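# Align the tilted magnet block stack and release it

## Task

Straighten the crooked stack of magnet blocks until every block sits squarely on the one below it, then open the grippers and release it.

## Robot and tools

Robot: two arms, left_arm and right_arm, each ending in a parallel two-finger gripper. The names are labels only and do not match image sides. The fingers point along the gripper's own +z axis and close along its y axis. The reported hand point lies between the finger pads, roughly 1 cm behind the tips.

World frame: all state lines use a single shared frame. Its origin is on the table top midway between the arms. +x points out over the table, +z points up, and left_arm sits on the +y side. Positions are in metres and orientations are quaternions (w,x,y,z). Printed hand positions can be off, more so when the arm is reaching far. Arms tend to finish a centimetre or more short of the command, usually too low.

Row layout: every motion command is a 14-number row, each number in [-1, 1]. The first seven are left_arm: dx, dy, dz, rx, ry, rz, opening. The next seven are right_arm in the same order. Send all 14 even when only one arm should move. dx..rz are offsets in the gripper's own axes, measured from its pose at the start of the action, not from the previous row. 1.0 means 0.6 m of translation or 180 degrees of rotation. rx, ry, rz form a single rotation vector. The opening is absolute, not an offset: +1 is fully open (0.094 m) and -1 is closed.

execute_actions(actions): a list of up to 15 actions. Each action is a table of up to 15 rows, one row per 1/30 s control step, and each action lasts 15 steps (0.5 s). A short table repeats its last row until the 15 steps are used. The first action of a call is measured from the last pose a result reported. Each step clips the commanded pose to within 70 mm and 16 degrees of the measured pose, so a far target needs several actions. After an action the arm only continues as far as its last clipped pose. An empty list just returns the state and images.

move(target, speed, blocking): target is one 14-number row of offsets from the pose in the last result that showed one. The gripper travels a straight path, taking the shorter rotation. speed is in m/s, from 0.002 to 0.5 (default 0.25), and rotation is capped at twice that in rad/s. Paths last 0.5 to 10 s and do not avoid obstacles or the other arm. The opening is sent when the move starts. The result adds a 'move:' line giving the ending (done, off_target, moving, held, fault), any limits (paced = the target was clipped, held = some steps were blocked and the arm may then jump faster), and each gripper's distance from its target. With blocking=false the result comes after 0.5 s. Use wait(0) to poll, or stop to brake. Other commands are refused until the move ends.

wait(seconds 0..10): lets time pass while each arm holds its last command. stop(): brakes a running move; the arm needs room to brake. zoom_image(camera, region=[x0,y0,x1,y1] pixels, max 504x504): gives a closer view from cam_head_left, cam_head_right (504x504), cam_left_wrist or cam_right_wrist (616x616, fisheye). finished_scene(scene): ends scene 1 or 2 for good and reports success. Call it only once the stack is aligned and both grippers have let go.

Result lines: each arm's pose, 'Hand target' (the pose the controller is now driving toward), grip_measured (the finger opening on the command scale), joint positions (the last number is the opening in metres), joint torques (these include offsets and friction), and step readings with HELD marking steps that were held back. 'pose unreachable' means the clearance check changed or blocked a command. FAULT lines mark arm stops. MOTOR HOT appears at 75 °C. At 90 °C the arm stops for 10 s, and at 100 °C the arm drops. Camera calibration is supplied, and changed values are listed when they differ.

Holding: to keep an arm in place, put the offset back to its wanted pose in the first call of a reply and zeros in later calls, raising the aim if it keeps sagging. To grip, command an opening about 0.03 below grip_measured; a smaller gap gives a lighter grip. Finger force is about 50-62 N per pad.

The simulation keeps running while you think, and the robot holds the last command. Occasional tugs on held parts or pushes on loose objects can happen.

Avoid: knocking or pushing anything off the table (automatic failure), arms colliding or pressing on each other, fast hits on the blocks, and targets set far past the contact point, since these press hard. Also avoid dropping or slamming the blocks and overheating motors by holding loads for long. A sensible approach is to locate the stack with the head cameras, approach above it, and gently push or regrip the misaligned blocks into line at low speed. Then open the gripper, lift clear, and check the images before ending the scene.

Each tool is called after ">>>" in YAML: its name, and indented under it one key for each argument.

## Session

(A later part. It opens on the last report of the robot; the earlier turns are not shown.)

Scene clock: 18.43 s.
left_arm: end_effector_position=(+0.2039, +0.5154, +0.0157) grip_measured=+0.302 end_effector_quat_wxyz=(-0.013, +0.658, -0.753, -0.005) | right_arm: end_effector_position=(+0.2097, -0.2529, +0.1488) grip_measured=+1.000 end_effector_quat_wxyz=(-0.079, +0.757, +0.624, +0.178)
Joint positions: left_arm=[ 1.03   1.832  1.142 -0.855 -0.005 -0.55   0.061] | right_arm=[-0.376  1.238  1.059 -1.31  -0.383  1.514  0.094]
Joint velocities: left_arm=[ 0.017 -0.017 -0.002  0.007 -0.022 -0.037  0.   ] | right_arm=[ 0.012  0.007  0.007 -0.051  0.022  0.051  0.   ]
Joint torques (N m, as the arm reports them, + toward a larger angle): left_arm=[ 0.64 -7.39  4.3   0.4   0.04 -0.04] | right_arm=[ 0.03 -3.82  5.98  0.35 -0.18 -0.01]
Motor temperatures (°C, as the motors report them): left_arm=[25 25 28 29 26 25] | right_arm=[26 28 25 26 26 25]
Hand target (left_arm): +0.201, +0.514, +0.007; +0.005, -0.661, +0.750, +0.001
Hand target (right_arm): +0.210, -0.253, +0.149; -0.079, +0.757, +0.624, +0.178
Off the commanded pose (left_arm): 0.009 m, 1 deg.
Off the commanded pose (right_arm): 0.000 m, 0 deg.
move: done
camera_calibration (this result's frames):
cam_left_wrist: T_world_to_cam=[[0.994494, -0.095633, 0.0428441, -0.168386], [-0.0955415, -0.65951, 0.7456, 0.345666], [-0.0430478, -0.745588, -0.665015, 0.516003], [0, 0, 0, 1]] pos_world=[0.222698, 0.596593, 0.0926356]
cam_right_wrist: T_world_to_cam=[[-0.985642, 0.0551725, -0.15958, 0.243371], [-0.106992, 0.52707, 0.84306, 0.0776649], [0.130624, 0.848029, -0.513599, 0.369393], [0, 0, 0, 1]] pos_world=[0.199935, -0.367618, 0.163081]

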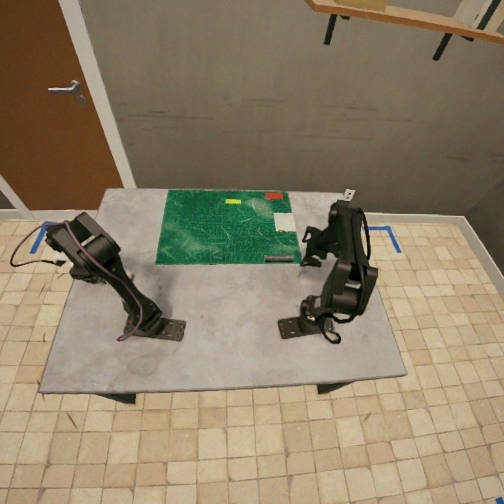

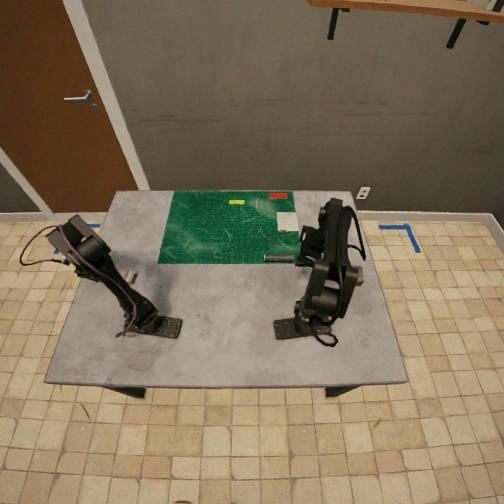

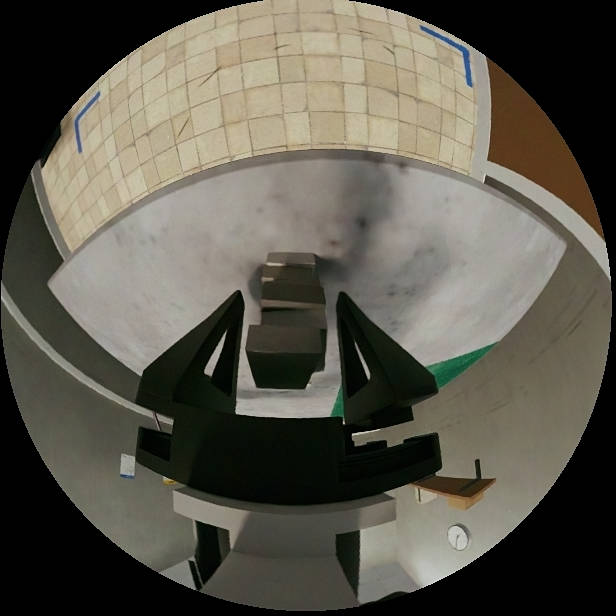

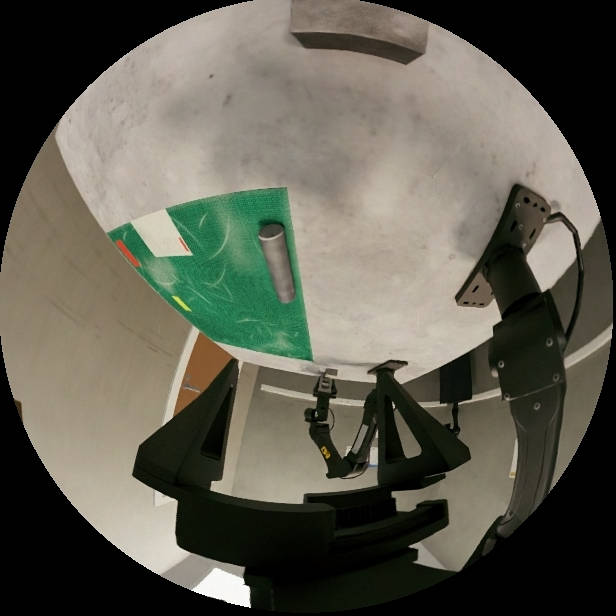

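>>> move:
  target: [0.002,0.003,0.023,0.004,0.006,-0.003,0.0,0,0,0,0,0,0,1]
  speed: 0.03

>>> zoom_image:
  camera: "cam_right_wrist"
  region: [290, 355, 360, 425]

Scene clock: 19.53 s.
left_arm: end_effector_position=(+0.2058, +0.5162, +0.0100) grip_measured=+0.002 end_effector_quat_wxyz=(-0.017, +0.660, -0.751, +0.003) | right_arm: end_effector_position=(+0.2097, -0.2529, +0.1488) grip_measured=+1.000 end_effector_quat_wxyz=(-0.079, +0.757, +0.624, +0.178)
Joint positions: left_arm=[ 1.036  1.842  1.13  -0.826  0.011 -0.55   0.047] | right_arm=[-0.376  1.238  1.059 -1.31  -0.383  1.514  0.094]
Joint velocities: left_arm=[-0.007 -0.022 -0.007  0.037 -0.022  0.066 -0.   ] | right_arm=[-0.012 -0.027 -0.002 -0.051  0.081 -0.022  0.   ]
Joint torques (N m, as the arm reports them, + toward a larger angle): left_arm=[ 0.67 -7.64  4.26  0.46  0.05  0.02] | right_arm=[ 0.01 -3.81  5.92  0.31 -0.18  0.01]
Motor temperatures (°C, as the motors report them): left_arm=[25 25 28 29 26 25] | right_arm=[26 28 25 26 26 25]
Hand target (left_arm): +0.202, +0.514, +0.002; +0.009, -0.661, +0.750, -0.006
Hand target (right_arm): +0.210, -0.253, +0.149; -0.079, +0.757, +0.624, +0.178
Off the commanded pose (left_arm): 0.009 m, 1 deg.
Off the commanded pose (right_arm): 0.000 m, 0 deg.
move: done
camera_calibration (this result's frames):
cam_left_wrist: T_world_to_cam=[[0.99415, -0.0897728, 0.0600561, -0.173057], [-0.104398, -0.656111, 0.747409, 0.350727], [-0.0276935, -0.749306, -0.661645, 0.511567], [0, 0, 0, 1]] pos_world=[0.222827, 0.5979, 0.0867322]
cam_right_wrist: T_world_to_cam=[[-0.985642, 0.0551725, -0.15958, 0.243371], [-0.106992, 0.52707, 0.84306, 0.0776649], [0.130624, 0.848029, -0.513599, 0.369393], [0, 0, 0, 1]] pos_world=[0.199935, -0.367618, 0.163081]

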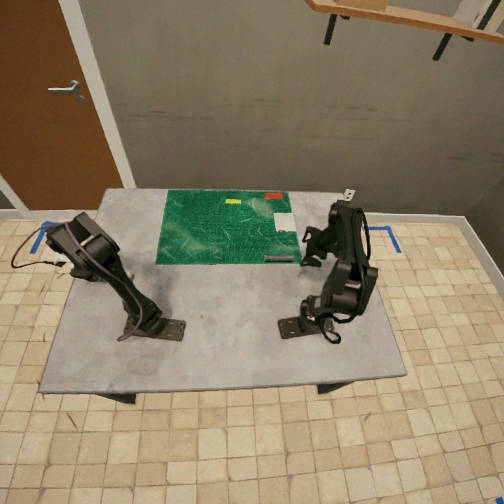

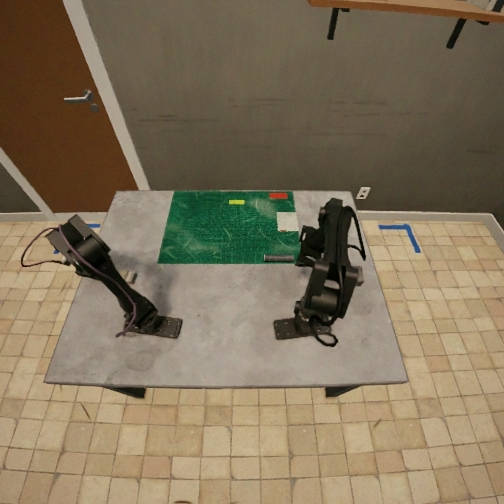

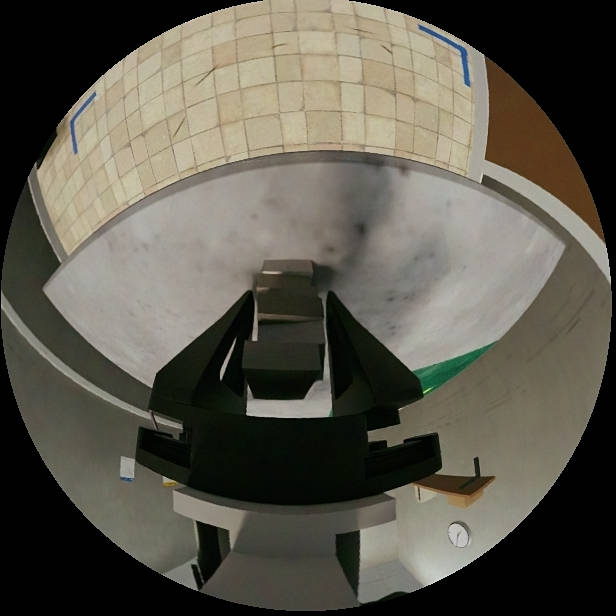

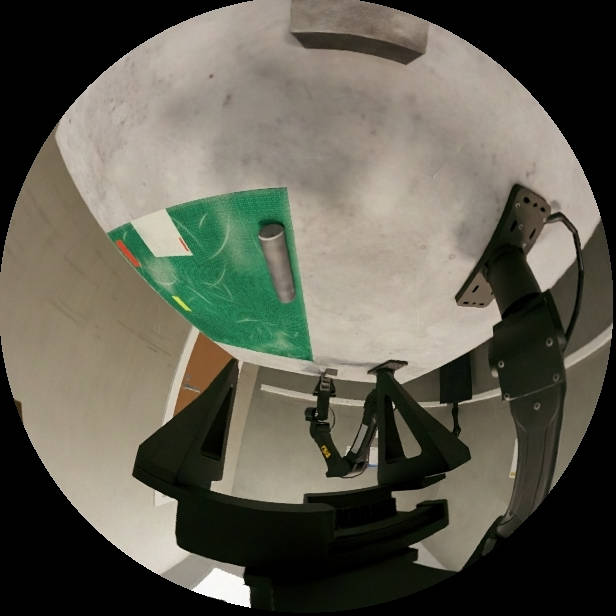

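Region (290, 355, 360, 425) of cam_right_wrist's 616x616 image, scaled by 7.200, with more detail than that image has.

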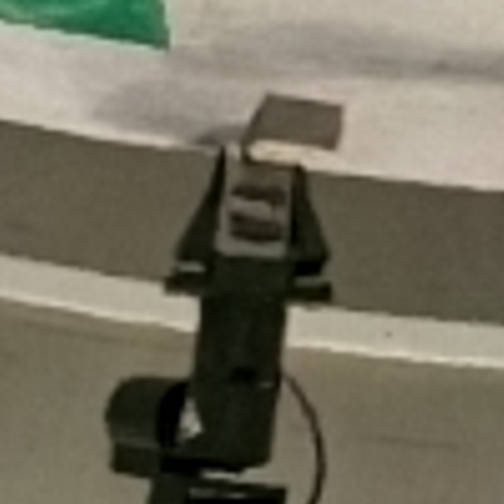

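>>> execute_actions:
  actions:
    - [[0,0.002,0.003,-0.004,0.003,0,-0.03,0,0,0,0,0,0,1],[0,0.003,0.003,-0.006,0.004,0,-0.05,0,0,0,0,0,0,1],[0,0.004,0.003,-0.008,0.005,0,-0.07,0,0,0,0,0,0,1],[0,0.005,0.003,-0.010,0.006,0,-0.09,0,0,0,0,0,0,1],[0,0.005,0.003,-0.012,0.007,0,-0.11,0,0,0,0,0,0,1],[0,0.005,0.003,-0.012,0.008,0,-0.13,0,0,0,0,0,0,1],[0,0.005,0.003,-0.012,0.008,0,-0.14,0,0,0,0,0,0,1],[0,0.005,0.003,-0.012,0.008,0,-0.15,0,0,0,0,0,0,1],[0,0.005,0.003,-0.012,0.008,0,-0.16,0,0,0,0,0,0,1],[0,0.005,0.003,-0.012,0.008,0,-0.17,0,0,0,0,0,0,1],[0,0.005,0.003,-0.012,0.008,0,-0.18,0,0,0,0,0,0,1],[0,0.005,0.003,-0.012,0.008,0,-0.19,0,0,0,0,0,0,1],[0,0.005,0.003,-0.012,0.008,0,-0.20,0,0,0,0,0,0,1],[0,0.005,0.003,-0.012,0.008,0,-0.21,0,0,0,0,0,0,1],[0,0.005,0.003,-0.012,0.008,0,-0.22,0,0,0,0,0,0,1]]
    - [[0,0,0,0,0,0,-0.23,0,0,0,0,0,0,1],[0,0,0,0,0,0,-0.24,0,0,0,0,0,0,1],[0,0,0,0,0,0,-0.25,0,0,0,0,0,0,1],[0,0,0,0,0,0,-0.26,0,0,0,0,0,0,1],[0,0,0,0,0,0,-0.27,0,0,0,0,0,0,1],[0,0,0,0,0,0,-0.28,0,0,0,0,0,0,1],[0,0,0,0,0,0,-0.29,0,0,0,0,0,0,1],[0,0,0,0,0,0,-0.30,0,0,0,0,0,0,1],[0,0,0,0,0,0,-0.31,0,0,0,0,0,0,1],[0,0,0,0,0,0,-0.32,0,0,0,0,0,0,1],[0,0,0,0,0,0,-0.33,0,0,0,0,0,0,1],[0,0,0,0,0,0,-0.34,0,0,0,0,0,0,1],[0,0,0,0,0,0,-0.35,0,0,0,0,0,0,1],[0,0,0,0,0,0,-0.36,0,0,0,0,0,0,1],[0,0,0,0,0,0,-0.37,0,0,0,0,0,0,1]]
    - [[0,0,0,0,0,0,-0.38,0,0,0,0,0,0,1],[0,0,0,0,0,0,-0.39,0,0,0,0,0,0,1],[0,0,0,0,0,0,-0.40,0,0,0,0,0,0,1],[0,0,0,0,0,0,-0.41,0,0,0,0,0,0,1],[0,0,0,0,0,0,-0.42,0,0,0,0,0,0,1],[0,0,0,0,0,0,-0.43,0,0,0,0,0,0,1],[0,0,0,0,0,0,-0.44,0,0,0,0,0,0,1],[0,0,0,0,0,0,-0.45,0,0,0,0,0,0,1],[0,0,0,0,0,0,-0.46,0,0,0,0,0,0,1],[0,0,0,0,0,0,-0.47,0,0,0,0,0,0,1],[0,0,0,0,0,0,-0.48,0,0,0,0,0,0,1],[0,0,0,0,0,0,-0.49,0,0,0,0,0,0,1],[0,0,0,0,0,0,-0.50,0,0,0,0,0,0,1]]

>>> zoom_image:
  camera: "cam_left_wrist"
  region: [200, 240, 380, 420]

Scene clock: 22.20 s.
left_arm: end_effector_position=(+0.2043, +0.5150, +0.0085) grip_measured=-0.441 end_effector_quat_wxyz=(-0.005, +0.660, -0.751, +0.004) | right_arm: end_effector_position=(+0.2097, -0.2529, +0.1488) grip_measured=+1.000 end_effector_quat_wxyz=(-0.079, +0.757, +0.624, +0.178)
Joint positions: left_arm=[ 1.036  1.858  1.146 -0.849  0.009 -0.55   0.026] | right_arm=[-0.376  1.238  1.059 -1.31  -0.383  1.514  0.094]
Joint velocities: left_arm=[-0.017  0.027 -0.022 -0.022 -0.007 -0.037 -0.   ] | right_arm=[ 0.002 -0.012  0.007  0.037 -0.051 -0.007  0.   ]
Joint torques (N m, as the arm reports them, + toward a larger angle): left_arm=[ 0.03 -9.03  5.49  0.25 -0.03 -0.02] | right_arm=[ 0.09 -3.85  5.84  0.34 -0.19 -0.03]
Motor temperatures (°C, as the motors report them): left_arm=[25 26 28 28 26 25] | right_arm=[26 28 25 26 26 25]
Hand target (left_arm): +0.203, +0.515, +0.008; +0.004, -0.660, +0.751, -0.001
Hand target (right_arm): +0.210, -0.253, +0.149; -0.079, +0.757, +0.624, +0.178
Off the commanded pose (left_arm): 0.001 m, 0 deg.
Off the commanded pose (right_arm): 0.000 m, 0 deg.
Step readings (end_effector_position; steps 1 to 15: 1st action; 16 to 30: 2nd action; 31 to 45: 3rd action):
0: left_arm (+0.2061, +0.5165, +0.0100) | right_arm (+0.2097, -0.2529, +0.1488)
1: left_arm (+0.2061, +0.5165, +0.0100) | right_arm (+0.2097, -0.2529, +0.1488)
2: left_arm (+0.2060, +0.5164, +0.0100) | right_arm (+0.2097, -0.2529, +0.1488)
4: left_arm (+0.2053, +0.5160, +0.0099) | right_arm (+0.2097, -0.2529, +0.1488)
8: left_arm (+0.2043, +0.5159, +0.0090) | right_arm (+0.2097, -0.2529, +0.1488)
15: left_arm (+0.2040, +0.5159, +0.0085) | right_arm (+0.2097, -0.2529, +0.1488)
16: left_arm (+0.2040, +0.5157, +0.0085) | right_arm (+0.2097, -0.2529, +0.1488)
17: left_arm (+0.2042, +0.5156, +0.0085) | right_arm (+0.2097, -0.2529, +0.1488)
19: left_arm (+0.2041, +0.5156, +0.0085) | right_arm (+0.2097, -0.2529, +0.1488)
23: left_arm (+0.2036, +0.5155, +0.0085) | right_arm (+0.2097, -0.2529, +0.1488)
30: left_arm (+0.2032, +0.5151, +0.0085) | right_arm (+0.2097, -0.2529, +0.1488)
31: left_arm (+0.2032, +0.5151, +0.0085) | right_arm (+0.2097, -0.2529, +0.1488)
32: left_arm (+0.2035, +0.5150, +0.0085) | right_arm (+0.2097, -0.2529, +0.1488)
34: left_arm (+0.2039, +0.5150, +0.0085) | right_arm (+0.2097, -0.2529, +0.1488)
38: left_arm (+0.2043, +0.5150, +0.0085) | right_arm (+0.2097, -0.2529, +0.1488)
45: end_effector_position above
camera_calibration (this result's frames):
cam_left_wrist: T_world_to_cam=[[0.995028, -0.0888337, 0.0450229, -0.172112], [-0.091826, -0.643328, 0.760064, 0.3416], [-0.0385548, -0.76042, -0.648287, 0.51747], [0, 0, 0, 1]] pos_world=[0.222575, 0.597966, 0.0835802]
cam_right_wrist: T_world_to_cam=[[-0.985642, 0.0551725, -0.15958, 0.243371], [-0.106992, 0.52707, 0.84306, 0.0776649], [0.130624, 0.848029, -0.513599, 0.369393], [0, 0, 0, 1]] pos_world=[0.199935, -0.367618, 0.163081]

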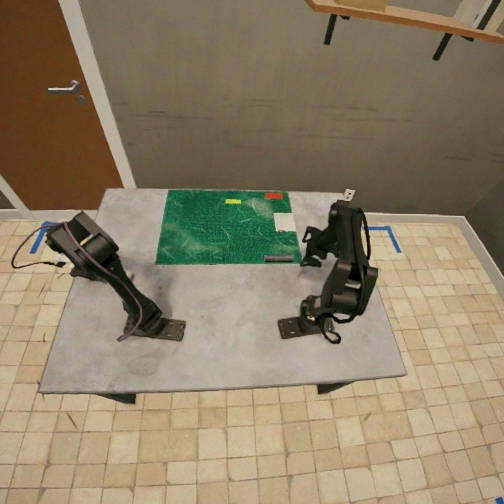

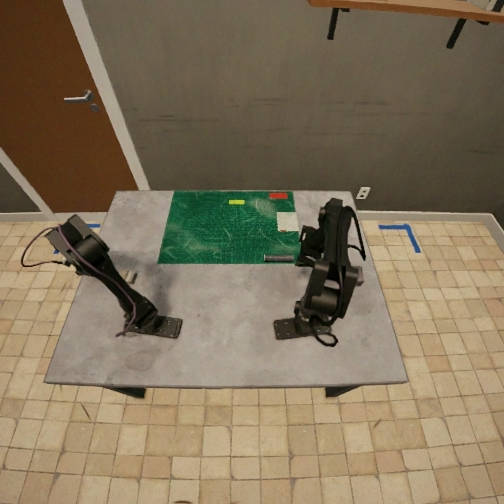

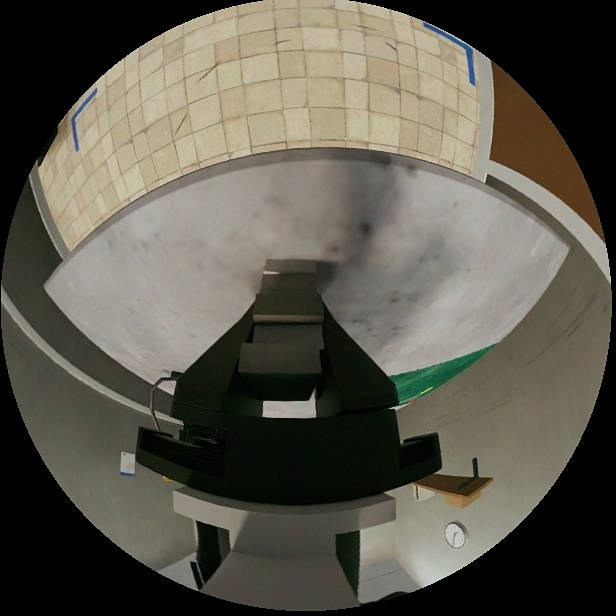

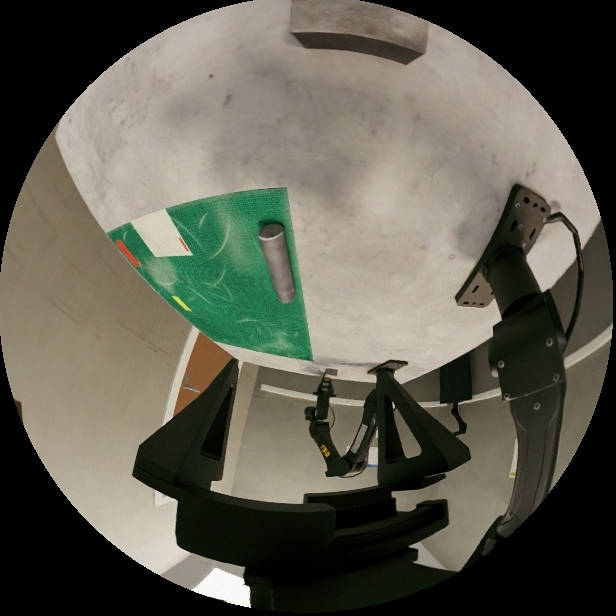

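Region (200, 240, 380, 420) of cam_left_wrist's 616x616 image, scaled by 2.800, with more detail than that image has.

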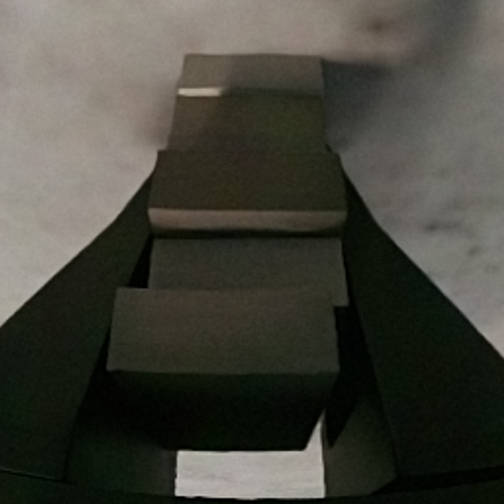

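>>> execute_actions:
  actions:
    - [[0,0,0,0,0,0,-0.42,0,0,0,0,0,0,1],[0,0,0,0,0,0,-0.38,0,0,0,0,0,0,1],[0,0,0,0,0,0,-0.34,0,0,0,0,0,0,1],[0,0,0,0,0,0,-0.30,0,0,0,0,0,0,1],[0,0,0,0,0,0,-0.26,0,0,0,0,0,0,1],[0,0,-0.003,0,0,0,-0.22,0,0,0,0,0,0,1],[0,0,-0.007,0,0,0,-0.2,0,0,0,0,0,0,1],[0,0,-0.011,0,0,0,-0.2,0,0,0,0,0,0,1],[0,0,-0.015,0,0,0,-0.2,0,0,0,0,0,0,1],[0,0,-0.02,0,0,0,-0.2,0,0,0,0,0,0,1],[0,0,-0.025,0,0,0,-0.2,0,0,0,0,0,0,1],[0,0,-0.03,0,0,0,-0.2,0,0,0,0,0,0,1],[0,0,-0.035,0,0,0,-0.2,0,0,0,0,0,0,1],[0,0,-0.04,0,0,0,-0.2,0,0,0,0,0,0,1],[0,0,-0.045,0,0,0,-0.2,0,0,0,0,0,0,1]]

>>> wait:
  seconds: 0.3

Scene clock: 23.30 s.
left_arm: end_effector_position=(+0.2020, +0.5120, +0.0156) grip_measured=-0.202 end_effector_quat_wxyz=(+0.004, +0.660, -0.751, +0.005) | right_arm: end_effector_position=(+0.2097, -0.2529, +0.1488) grip_measured=+1.000 end_effector_quat_wxyz=(-0.079, +0.757, +0.624, +0.178)
Joint positions: left_arm=[ 1.036  1.85   1.166 -0.897  0.009 -0.55   0.037] | right_arm=[-0.376  1.238  1.059 -1.31  -0.383  1.514  0.094]
Joint velocities: left_arm=[-0.012 -0.144  0.193 -0.286  0.007 -0.051 -0.001] | right_arm=[-0.017  0.007 -0.007 -0.037  0.051  0.066  0.   ]
Joint torques (N m, as the arm reports them, + toward a larger angle): left_arm=[  0.23 -11.3    7.57   0.15   0.02   0.  ] | right_arm=[ 0.03 -3.86  5.82  0.32 -0.2  -0.01]
Motor temperatures (°C, as the motors report them): left_arm=[25 26 28 28 26 25] | right_arm=[26 28 25 26 26 25]
Hand target (left_arm): +0.204, +0.515, +0.034; +0.006, -0.660, +0.751, -0.003
Hand target (right_arm): +0.210, -0.253, +0.149; -0.079, +0.757, +0.624, +0.178
Off the commanded pose (left_arm): 0.020 m, 1 deg.
Off the commanded pose (right_arm): 0.000 m, 0 deg.
Step readings (end_effector_position):
0: left_arm (+0.2043, +0.5150, +0.0085) | right_arm (+0.2097, -0.2529, +0.1488)
1: left_arm (+0.2043, +0.5150, +0.0085) | right_arm (+0.2097, -0.2529, +0.1488)
2: left_arm (+0.2043, +0.5149, +0.0085) | right_arm (+0.2097, -0.2529, +0.1488)
4: left_arm (+0.2043, +0.5149, +0.0085) | right_arm (+0.2097, -0.2529, +0.1488)
8: left_arm (+0.2042, +0.5148, +0.0085) | right_arm (+0.2097, -0.2529, +0.1488)
15: end_effector_position above
camera_calibration (this result's frames):
cam_left_wrist: T_world_to_cam=[[0.995503, -0.0882219, 0.034516, -0.170637], [-0.0826977, -0.631556, 0.770907, 0.326037], [-0.0462121, -0.770295, -0.636012, 0.526131], [0, 0, 0, 1]] pos_world=[0.221146, 0.596133, 0.0891703]
cam_right_wrist: T_world_to_cam=[[-0.985642, 0.0551725, -0.15958, 0.243371], [-0.106992, 0.52707, 0.84306, 0.0776649], [0.130624, 0.848029, -0.513599, 0.369393], [0, 0, 0, 1]] pos_world=[0.199935, -0.367618, 0.163081]

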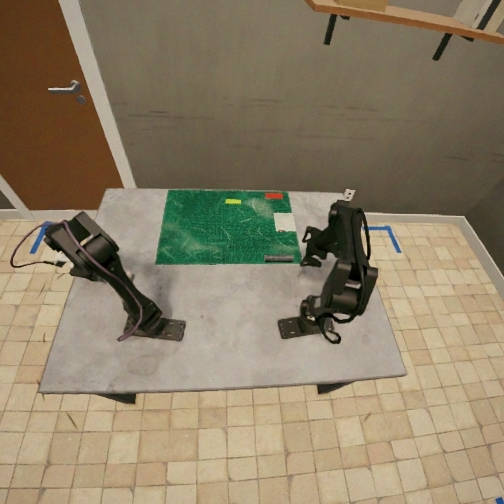

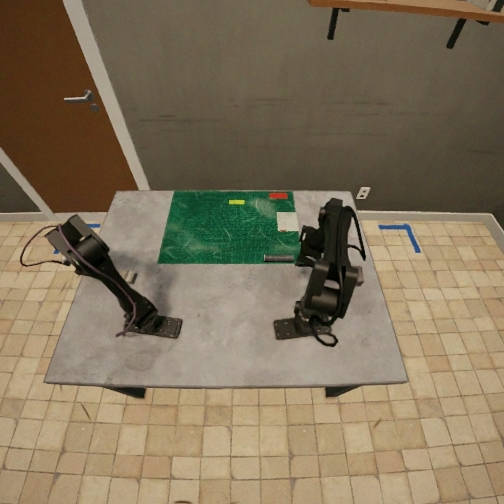

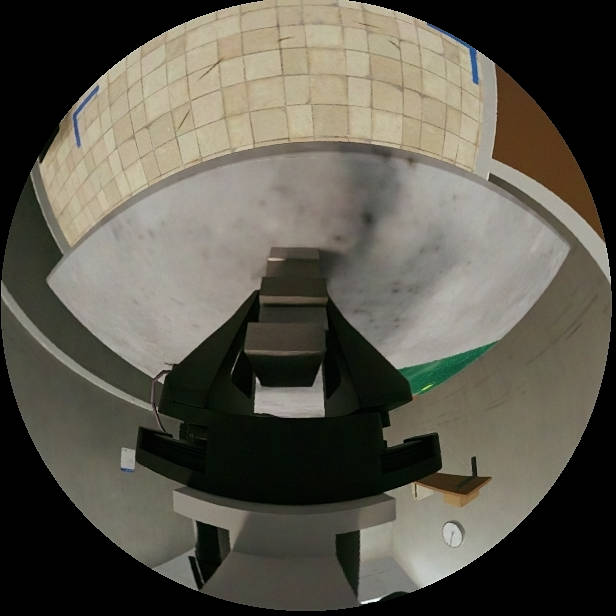

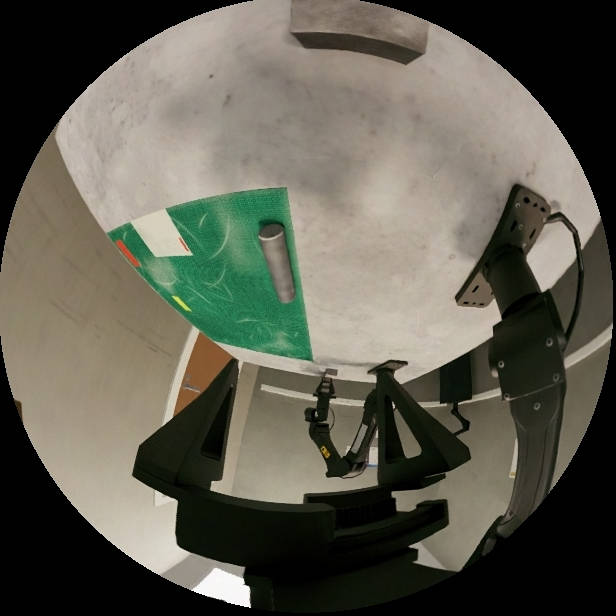

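Scene clock: 23.60 s.
left_arm: end_effector_position=(+0.2031, +0.5134, +0.0262) grip_measured=-0.202 end_effector_quat_wxyz=(-0.001, +0.660, -0.751, +0.004) | right_arm: end_effector_position=(+0.2097, -0.2529, +0.1488) grip_measured=+1.000 end_effector_quat_wxyz=(-0.079, +0.757, +0.624, +0.178)
Joint positions: left_arm=[ 1.036  1.829  1.185 -0.925  0.009 -0.55   0.037] | right_arm=[-0.376  1.238  1.059 -1.31  -0.383  1.514  0.094]
Joint velocities: left_arm=[ 0.027 -0.012 -0.012 -0.066  0.051 -0.037 -0.001] | right_arm=[-0.002  0.002 -0.012  0.022 -0.022  0.095  0.   ]
Joint torques (N m, as the arm reports them, + toward a larger angle): left_arm=[  0.18 -10.08   7.19   0.13   0.02   0.  ] | right_arm=[ 0.08 -3.76  5.89  0.36 -0.19  0.01]
Motor temperatures (°C, as the motors report them): left_arm=[25 26 28 28 26 25] | right_arm=[26 28 25 26 26 25]
Hand target (left_arm): +0.203, +0.515, +0.034; +0.006, -0.660, +0.751, -0.004
Hand target (right_arm): +0.210, -0.253, +0.149; -0.079, +0.757, +0.624, +0.178
Off the commanded pose (left_arm): 0.009 m, 0 deg.
Off the commanded pose (right_arm): 0.000 m, 0 deg.
wait: 0.30 s; no rest
camera_calibration (this result's frames):
cam_left_wrist: T_world_to_cam=[[0.995232, -0.0885576, 0.0408846, -0.171924], [-0.0882172, -0.638393, 0.764639, 0.323588], [-0.0416141, -0.764599, -0.643161, 0.530332], [0, 0, 0, 1]] pos_world=[0.221719, 0.596843, 0.10069]
cam_right_wrist: T_world_to_cam=[[-0.985642, 0.0551725, -0.15958, 0.243371], [-0.106992, 0.52707, 0.84306, 0.0776649], [0.130624, 0.848029, -0.513599, 0.369393], [0, 0, 0, 1]] pos_world=[0.199935, -0.367618, 0.163081]

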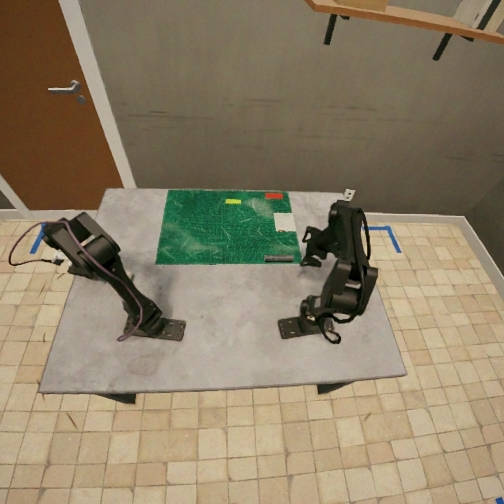

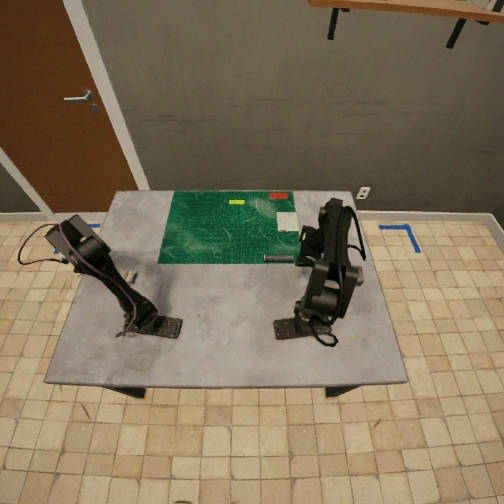

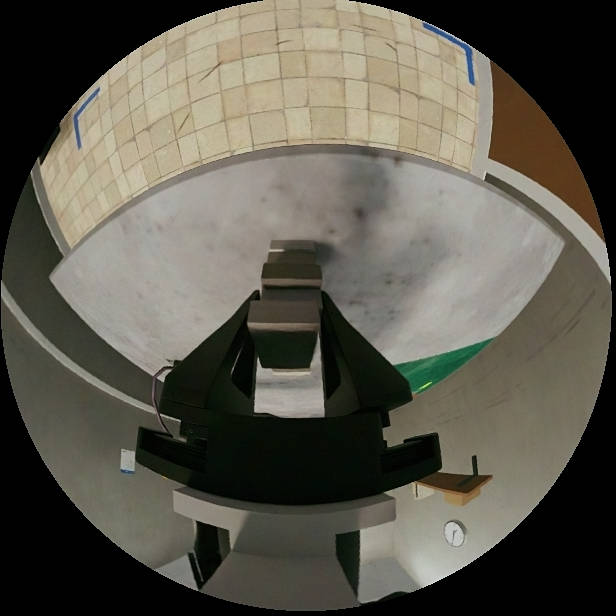

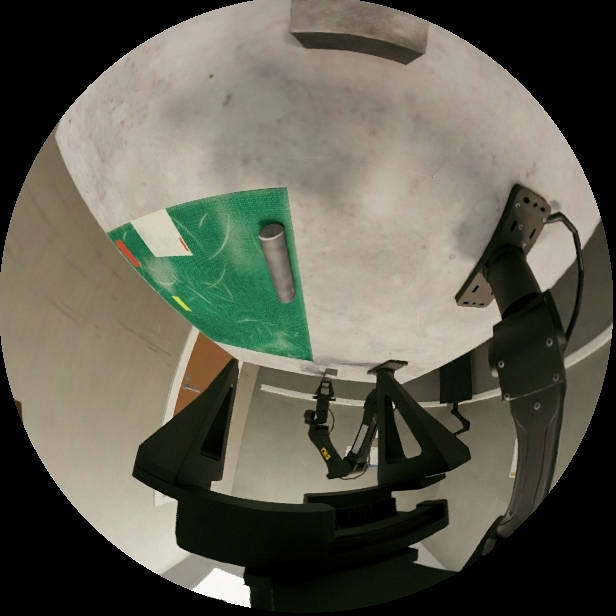

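>>> execute_actions:
  actions:
    - [[0,0,0,0,0,0,-0.24,0,0,0,0,0,0,1],[0,0,0,0,0,0,-0.27,0,0,0,0,0,0,1],[0,0,0,0,0,0,-0.30,0,0,0,0,0,0,1],[0,0,0,0,0,0,-0.32,0,0,0,0,0,0,1],[0,0,0,0,0,0,-0.34,0,0,0,0,0,0,1],[0,0,0,0,0,0,-0.355,0,0,0,0,0,0,1],[0,0,0,0,0,0,-0.37,0,0,0,0,0,0,1],[0,0,0,0,0,0,-0.385,0,0,0,0,0,0,1],[0,0,0,0,0,0,-0.40,0,0,0,0,0,0,1],[0,0,0,0,0,0,-0.415,0,0,0,0,0,0,1],[0,0,0,0,0,0,-0.43,0,0,0,0,0,0,1],[0,0,0,0,0,0,-0.445,0,0,0,0,0,0,1],[0,0,0,0,0,0,-0.46,0,0,0,0,0,0,1],[0,0,0,0,0,0,-0.475,0,0,0,0,0,0,1],[0,0,0,0,0,0,-0.49,0,0,0,0,0,0,1]]

>>> wait:
  seconds: 0.2

>>> zoom_image:
  camera: "cam_left_wrist"
  region: [210, 220, 370, 380]

Scene clock: 24.73 s.
left_arm: end_effector_position=(+0.2036, +0.5121, +0.0262) grip_measured=-0.441 end_effector_quat_wxyz=(-0.001, +0.660, -0.751, +0.008) | right_arm: end_effector_position=(+0.2097, -0.2529, +0.1488) grip_measured=+1.000 end_effector_quat_wxyz=(-0.079, +0.757, +0.624, +0.178)
Joint positions: left_arm=[ 1.036  1.829  1.185 -0.928  0.016 -0.55   0.026] | right_arm=[-0.376  1.238  1.059 -1.31  -0.383  1.514  0.094]
Joint velocities: left_arm=[-0.007 -0.012 -0.007 -0.051  0.007 -0.051 -0.   ] | right_arm=[-0.012 -0.027 -0.002 -0.051 -0.007 -0.022  0.   ]
Joint torques (N m, as the arm reports them, + toward a larger angle): left_arm=[ 0.05 -8.89  5.6   0.27 -0.05 -0.02] | right_arm=[ 0.   -3.87  5.89  0.35 -0.2  -0.01]
Motor temperatures (°C, as the motors report them): left_arm=[25 26 28 28 26 25] | right_arm=[26 27 25 26 26 25]
Hand target (left_arm): +0.203, +0.513, +0.026; +0.001, -0.660, +0.751, -0.004
Hand target (right_arm): +0.210, -0.253, +0.149; -0.079, +0.757, +0.624, +0.178
Off the commanded pose (left_arm): 0.001 m, 0 deg.
Off the commanded pose (right_arm): 0.000 m, 0 deg.
Step readings (end_effector_position):
0: left_arm (+0.2022, +0.5123, +0.0262) | right_arm (+0.2097, -0.2529, +0.1488)
1: left_arm (+0.2022, +0.5123, +0.0262) | right_arm (+0.2097, -0.2529, +0.1488)
2: left_arm (+0.2022, +0.5123, +0.0262) | right_arm (+0.2097, -0.2529, +0.1488)
4: left_arm (+0.2022, +0.5123, +0.0262) | right_arm (+0.2097, -0.2529, +0.1488)
8: left_arm (+0.2027, +0.5122, +0.0262) | right_arm (+0.2097, -0.2529, +0.1488)
15: end_effector_position above
camera_calibration (this result's frames):
cam_left_wrist: T_world_to_cam=[[0.995074, -0.0882814, 0.0450973, -0.172791], [-0.0910257, -0.633494, 0.768375, 0.320768], [-0.0392643, -0.768695, -0.63841, 0.530876], [0, 0, 0, 1]] pos_world=[0.221982, 0.596032, 0.100239]
cam_right_wrist: T_world_to_cam=[[-0.985642, 0.0551725, -0.15958, 0.243371], [-0.106992, 0.52707, 0.84306, 0.0776649], [0.130624, 0.848029, -0.513599, 0.369393], [0, 0, 0, 1]] pos_world=[0.199935, -0.367618, 0.163081]

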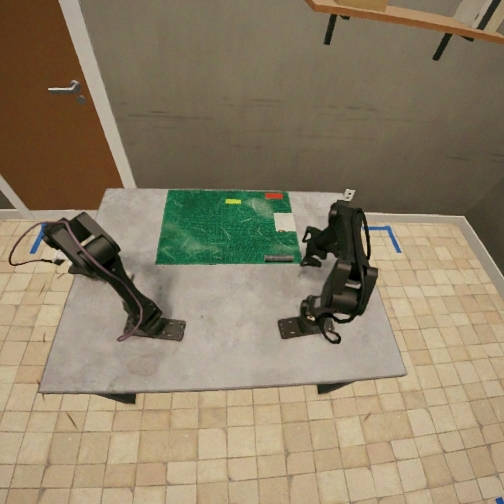

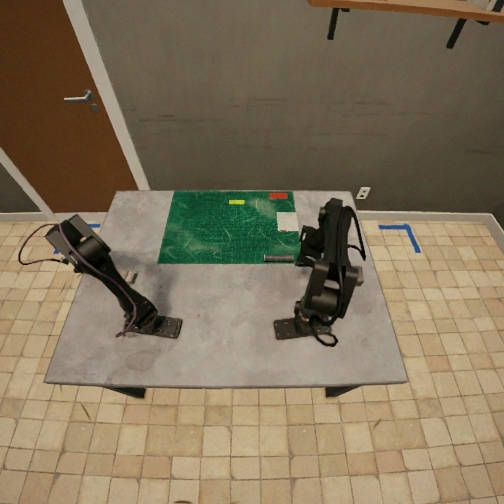

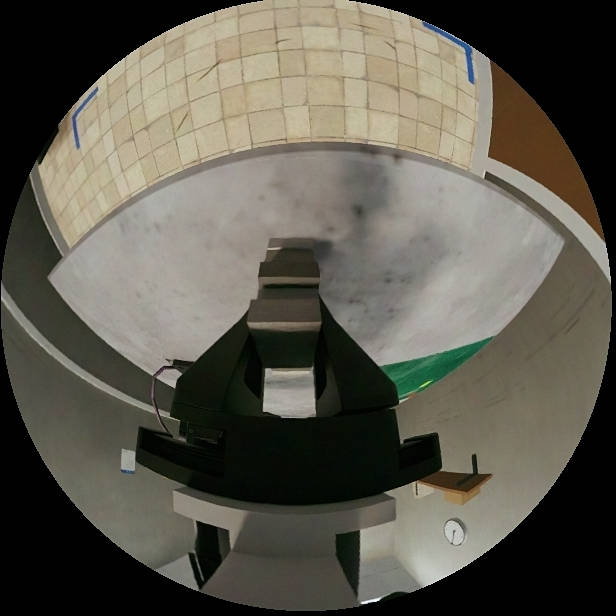

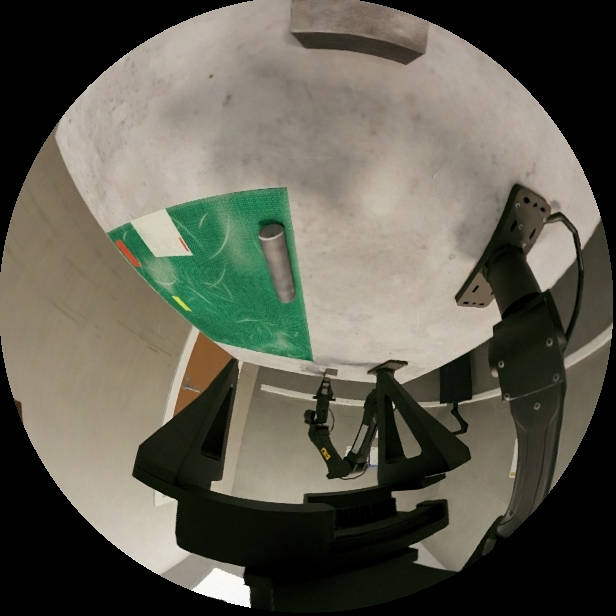

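Scene clock: 24.93 s.
left_arm: end_effector_position=(+0.2036, +0.5121, +0.0262) grip_measured=-0.441 end_effector_quat_wxyz=(-0.001, +0.660, -0.751, +0.008) | right_arm: end_effector_position=(+0.2097, -0.2529, +0.1488) grip_measured=+1.000 end_effector_quat_wxyz=(-0.079, +0.757, +0.624, +0.178)
Joint positions: left_arm=[ 1.036  1.829  1.185 -0.928  0.016 -0.55   0.026] | right_arm=[-0.376  1.238  1.059 -1.31  -0.383  1.514  0.094]
Joint velocities: left_arm=[-0.007 -0.002 -0.002 -0.022 -0.007 -0.007 -0.001] | right_arm=[ 0.012  0.012  0.017  0.022 -0.037 -0.022  0.   ]
Joint torques (N m, as the arm reports them, + toward a larger angle): left_arm=[ 0.03 -8.89  5.63  0.27 -0.05 -0.02] | right_arm=[ 0.   -3.83  5.79  0.36 -0.21 -0.02]
Motor temperatures (°C, as the motors report them): left_arm=[25 26 28 28 26 25] | right_arm=[26 27 25 26 26 25]
Hand target (left_arm): +0.203, +0.513, +0.026; +0.001, -0.660, +0.751, -0.004
Hand target (right_arm): +0.210, -0.253, +0.149; -0.079, +0.757, +0.624, +0.178
Off the commanded pose (left_arm): 0.001 m, 0 deg.
Off the commanded pose (right_arm): 0.000 m, 0 deg.
wait: 0.20 s; at rest by 0.17 s
camera_calibration (this result's frames):
cam_left_wrist: T_world_to_cam=[[0.995074, -0.0882814, 0.0450973, -0.172791], [-0.0910257, -0.633494, 0.768375, 0.320768], [-0.0392643, -0.768695, -0.63841, 0.530876], [0, 0, 0, 1]] pos_world=[0.221982, 0.596032, 0.100239]
cam_right_wrist: T_world_to_cam=[[-0.985642, 0.0551725, -0.15958, 0.243371], [-0.106992, 0.52707, 0.84306, 0.0776649], [0.130624, 0.848029, -0.513599, 0.369393], [0, 0, 0, 1]] pos_world=[0.199935, -0.367618, 0.163081]

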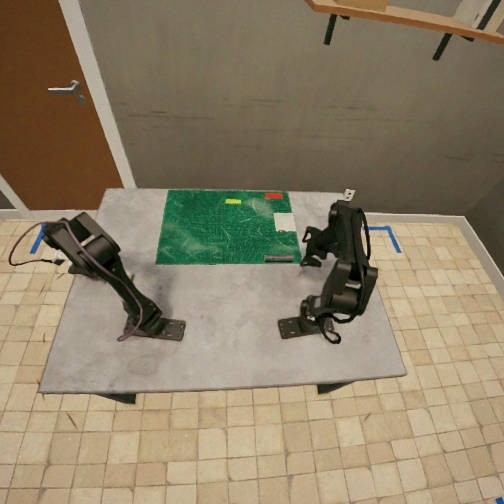

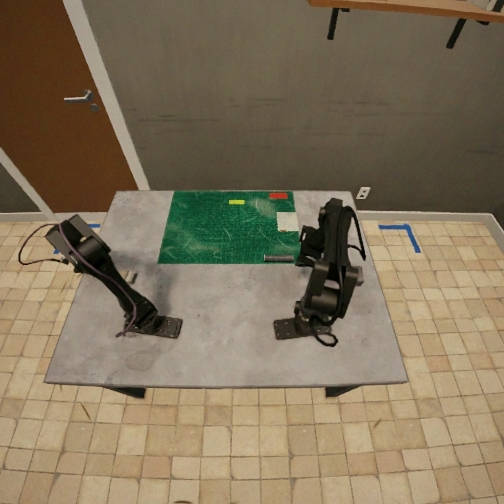

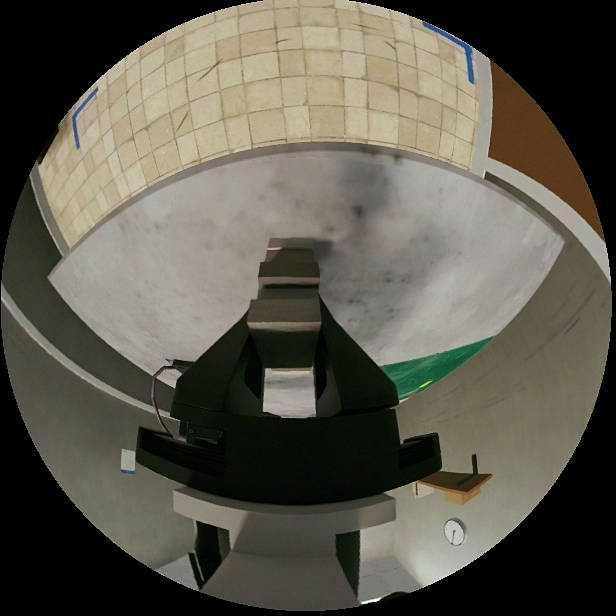

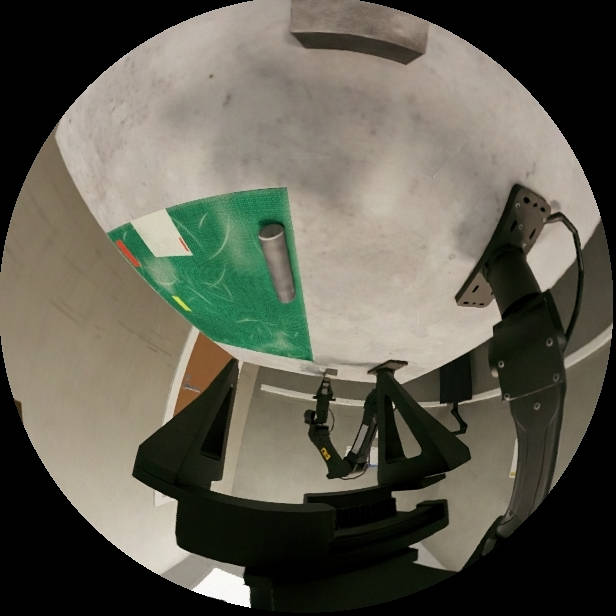

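Region (210, 220, 370, 380) of cam_left_wrist's 616x616 image, scaled by 3.150, with more detail than that image has.

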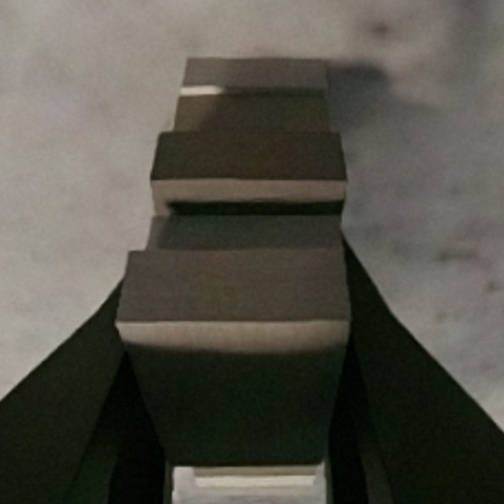

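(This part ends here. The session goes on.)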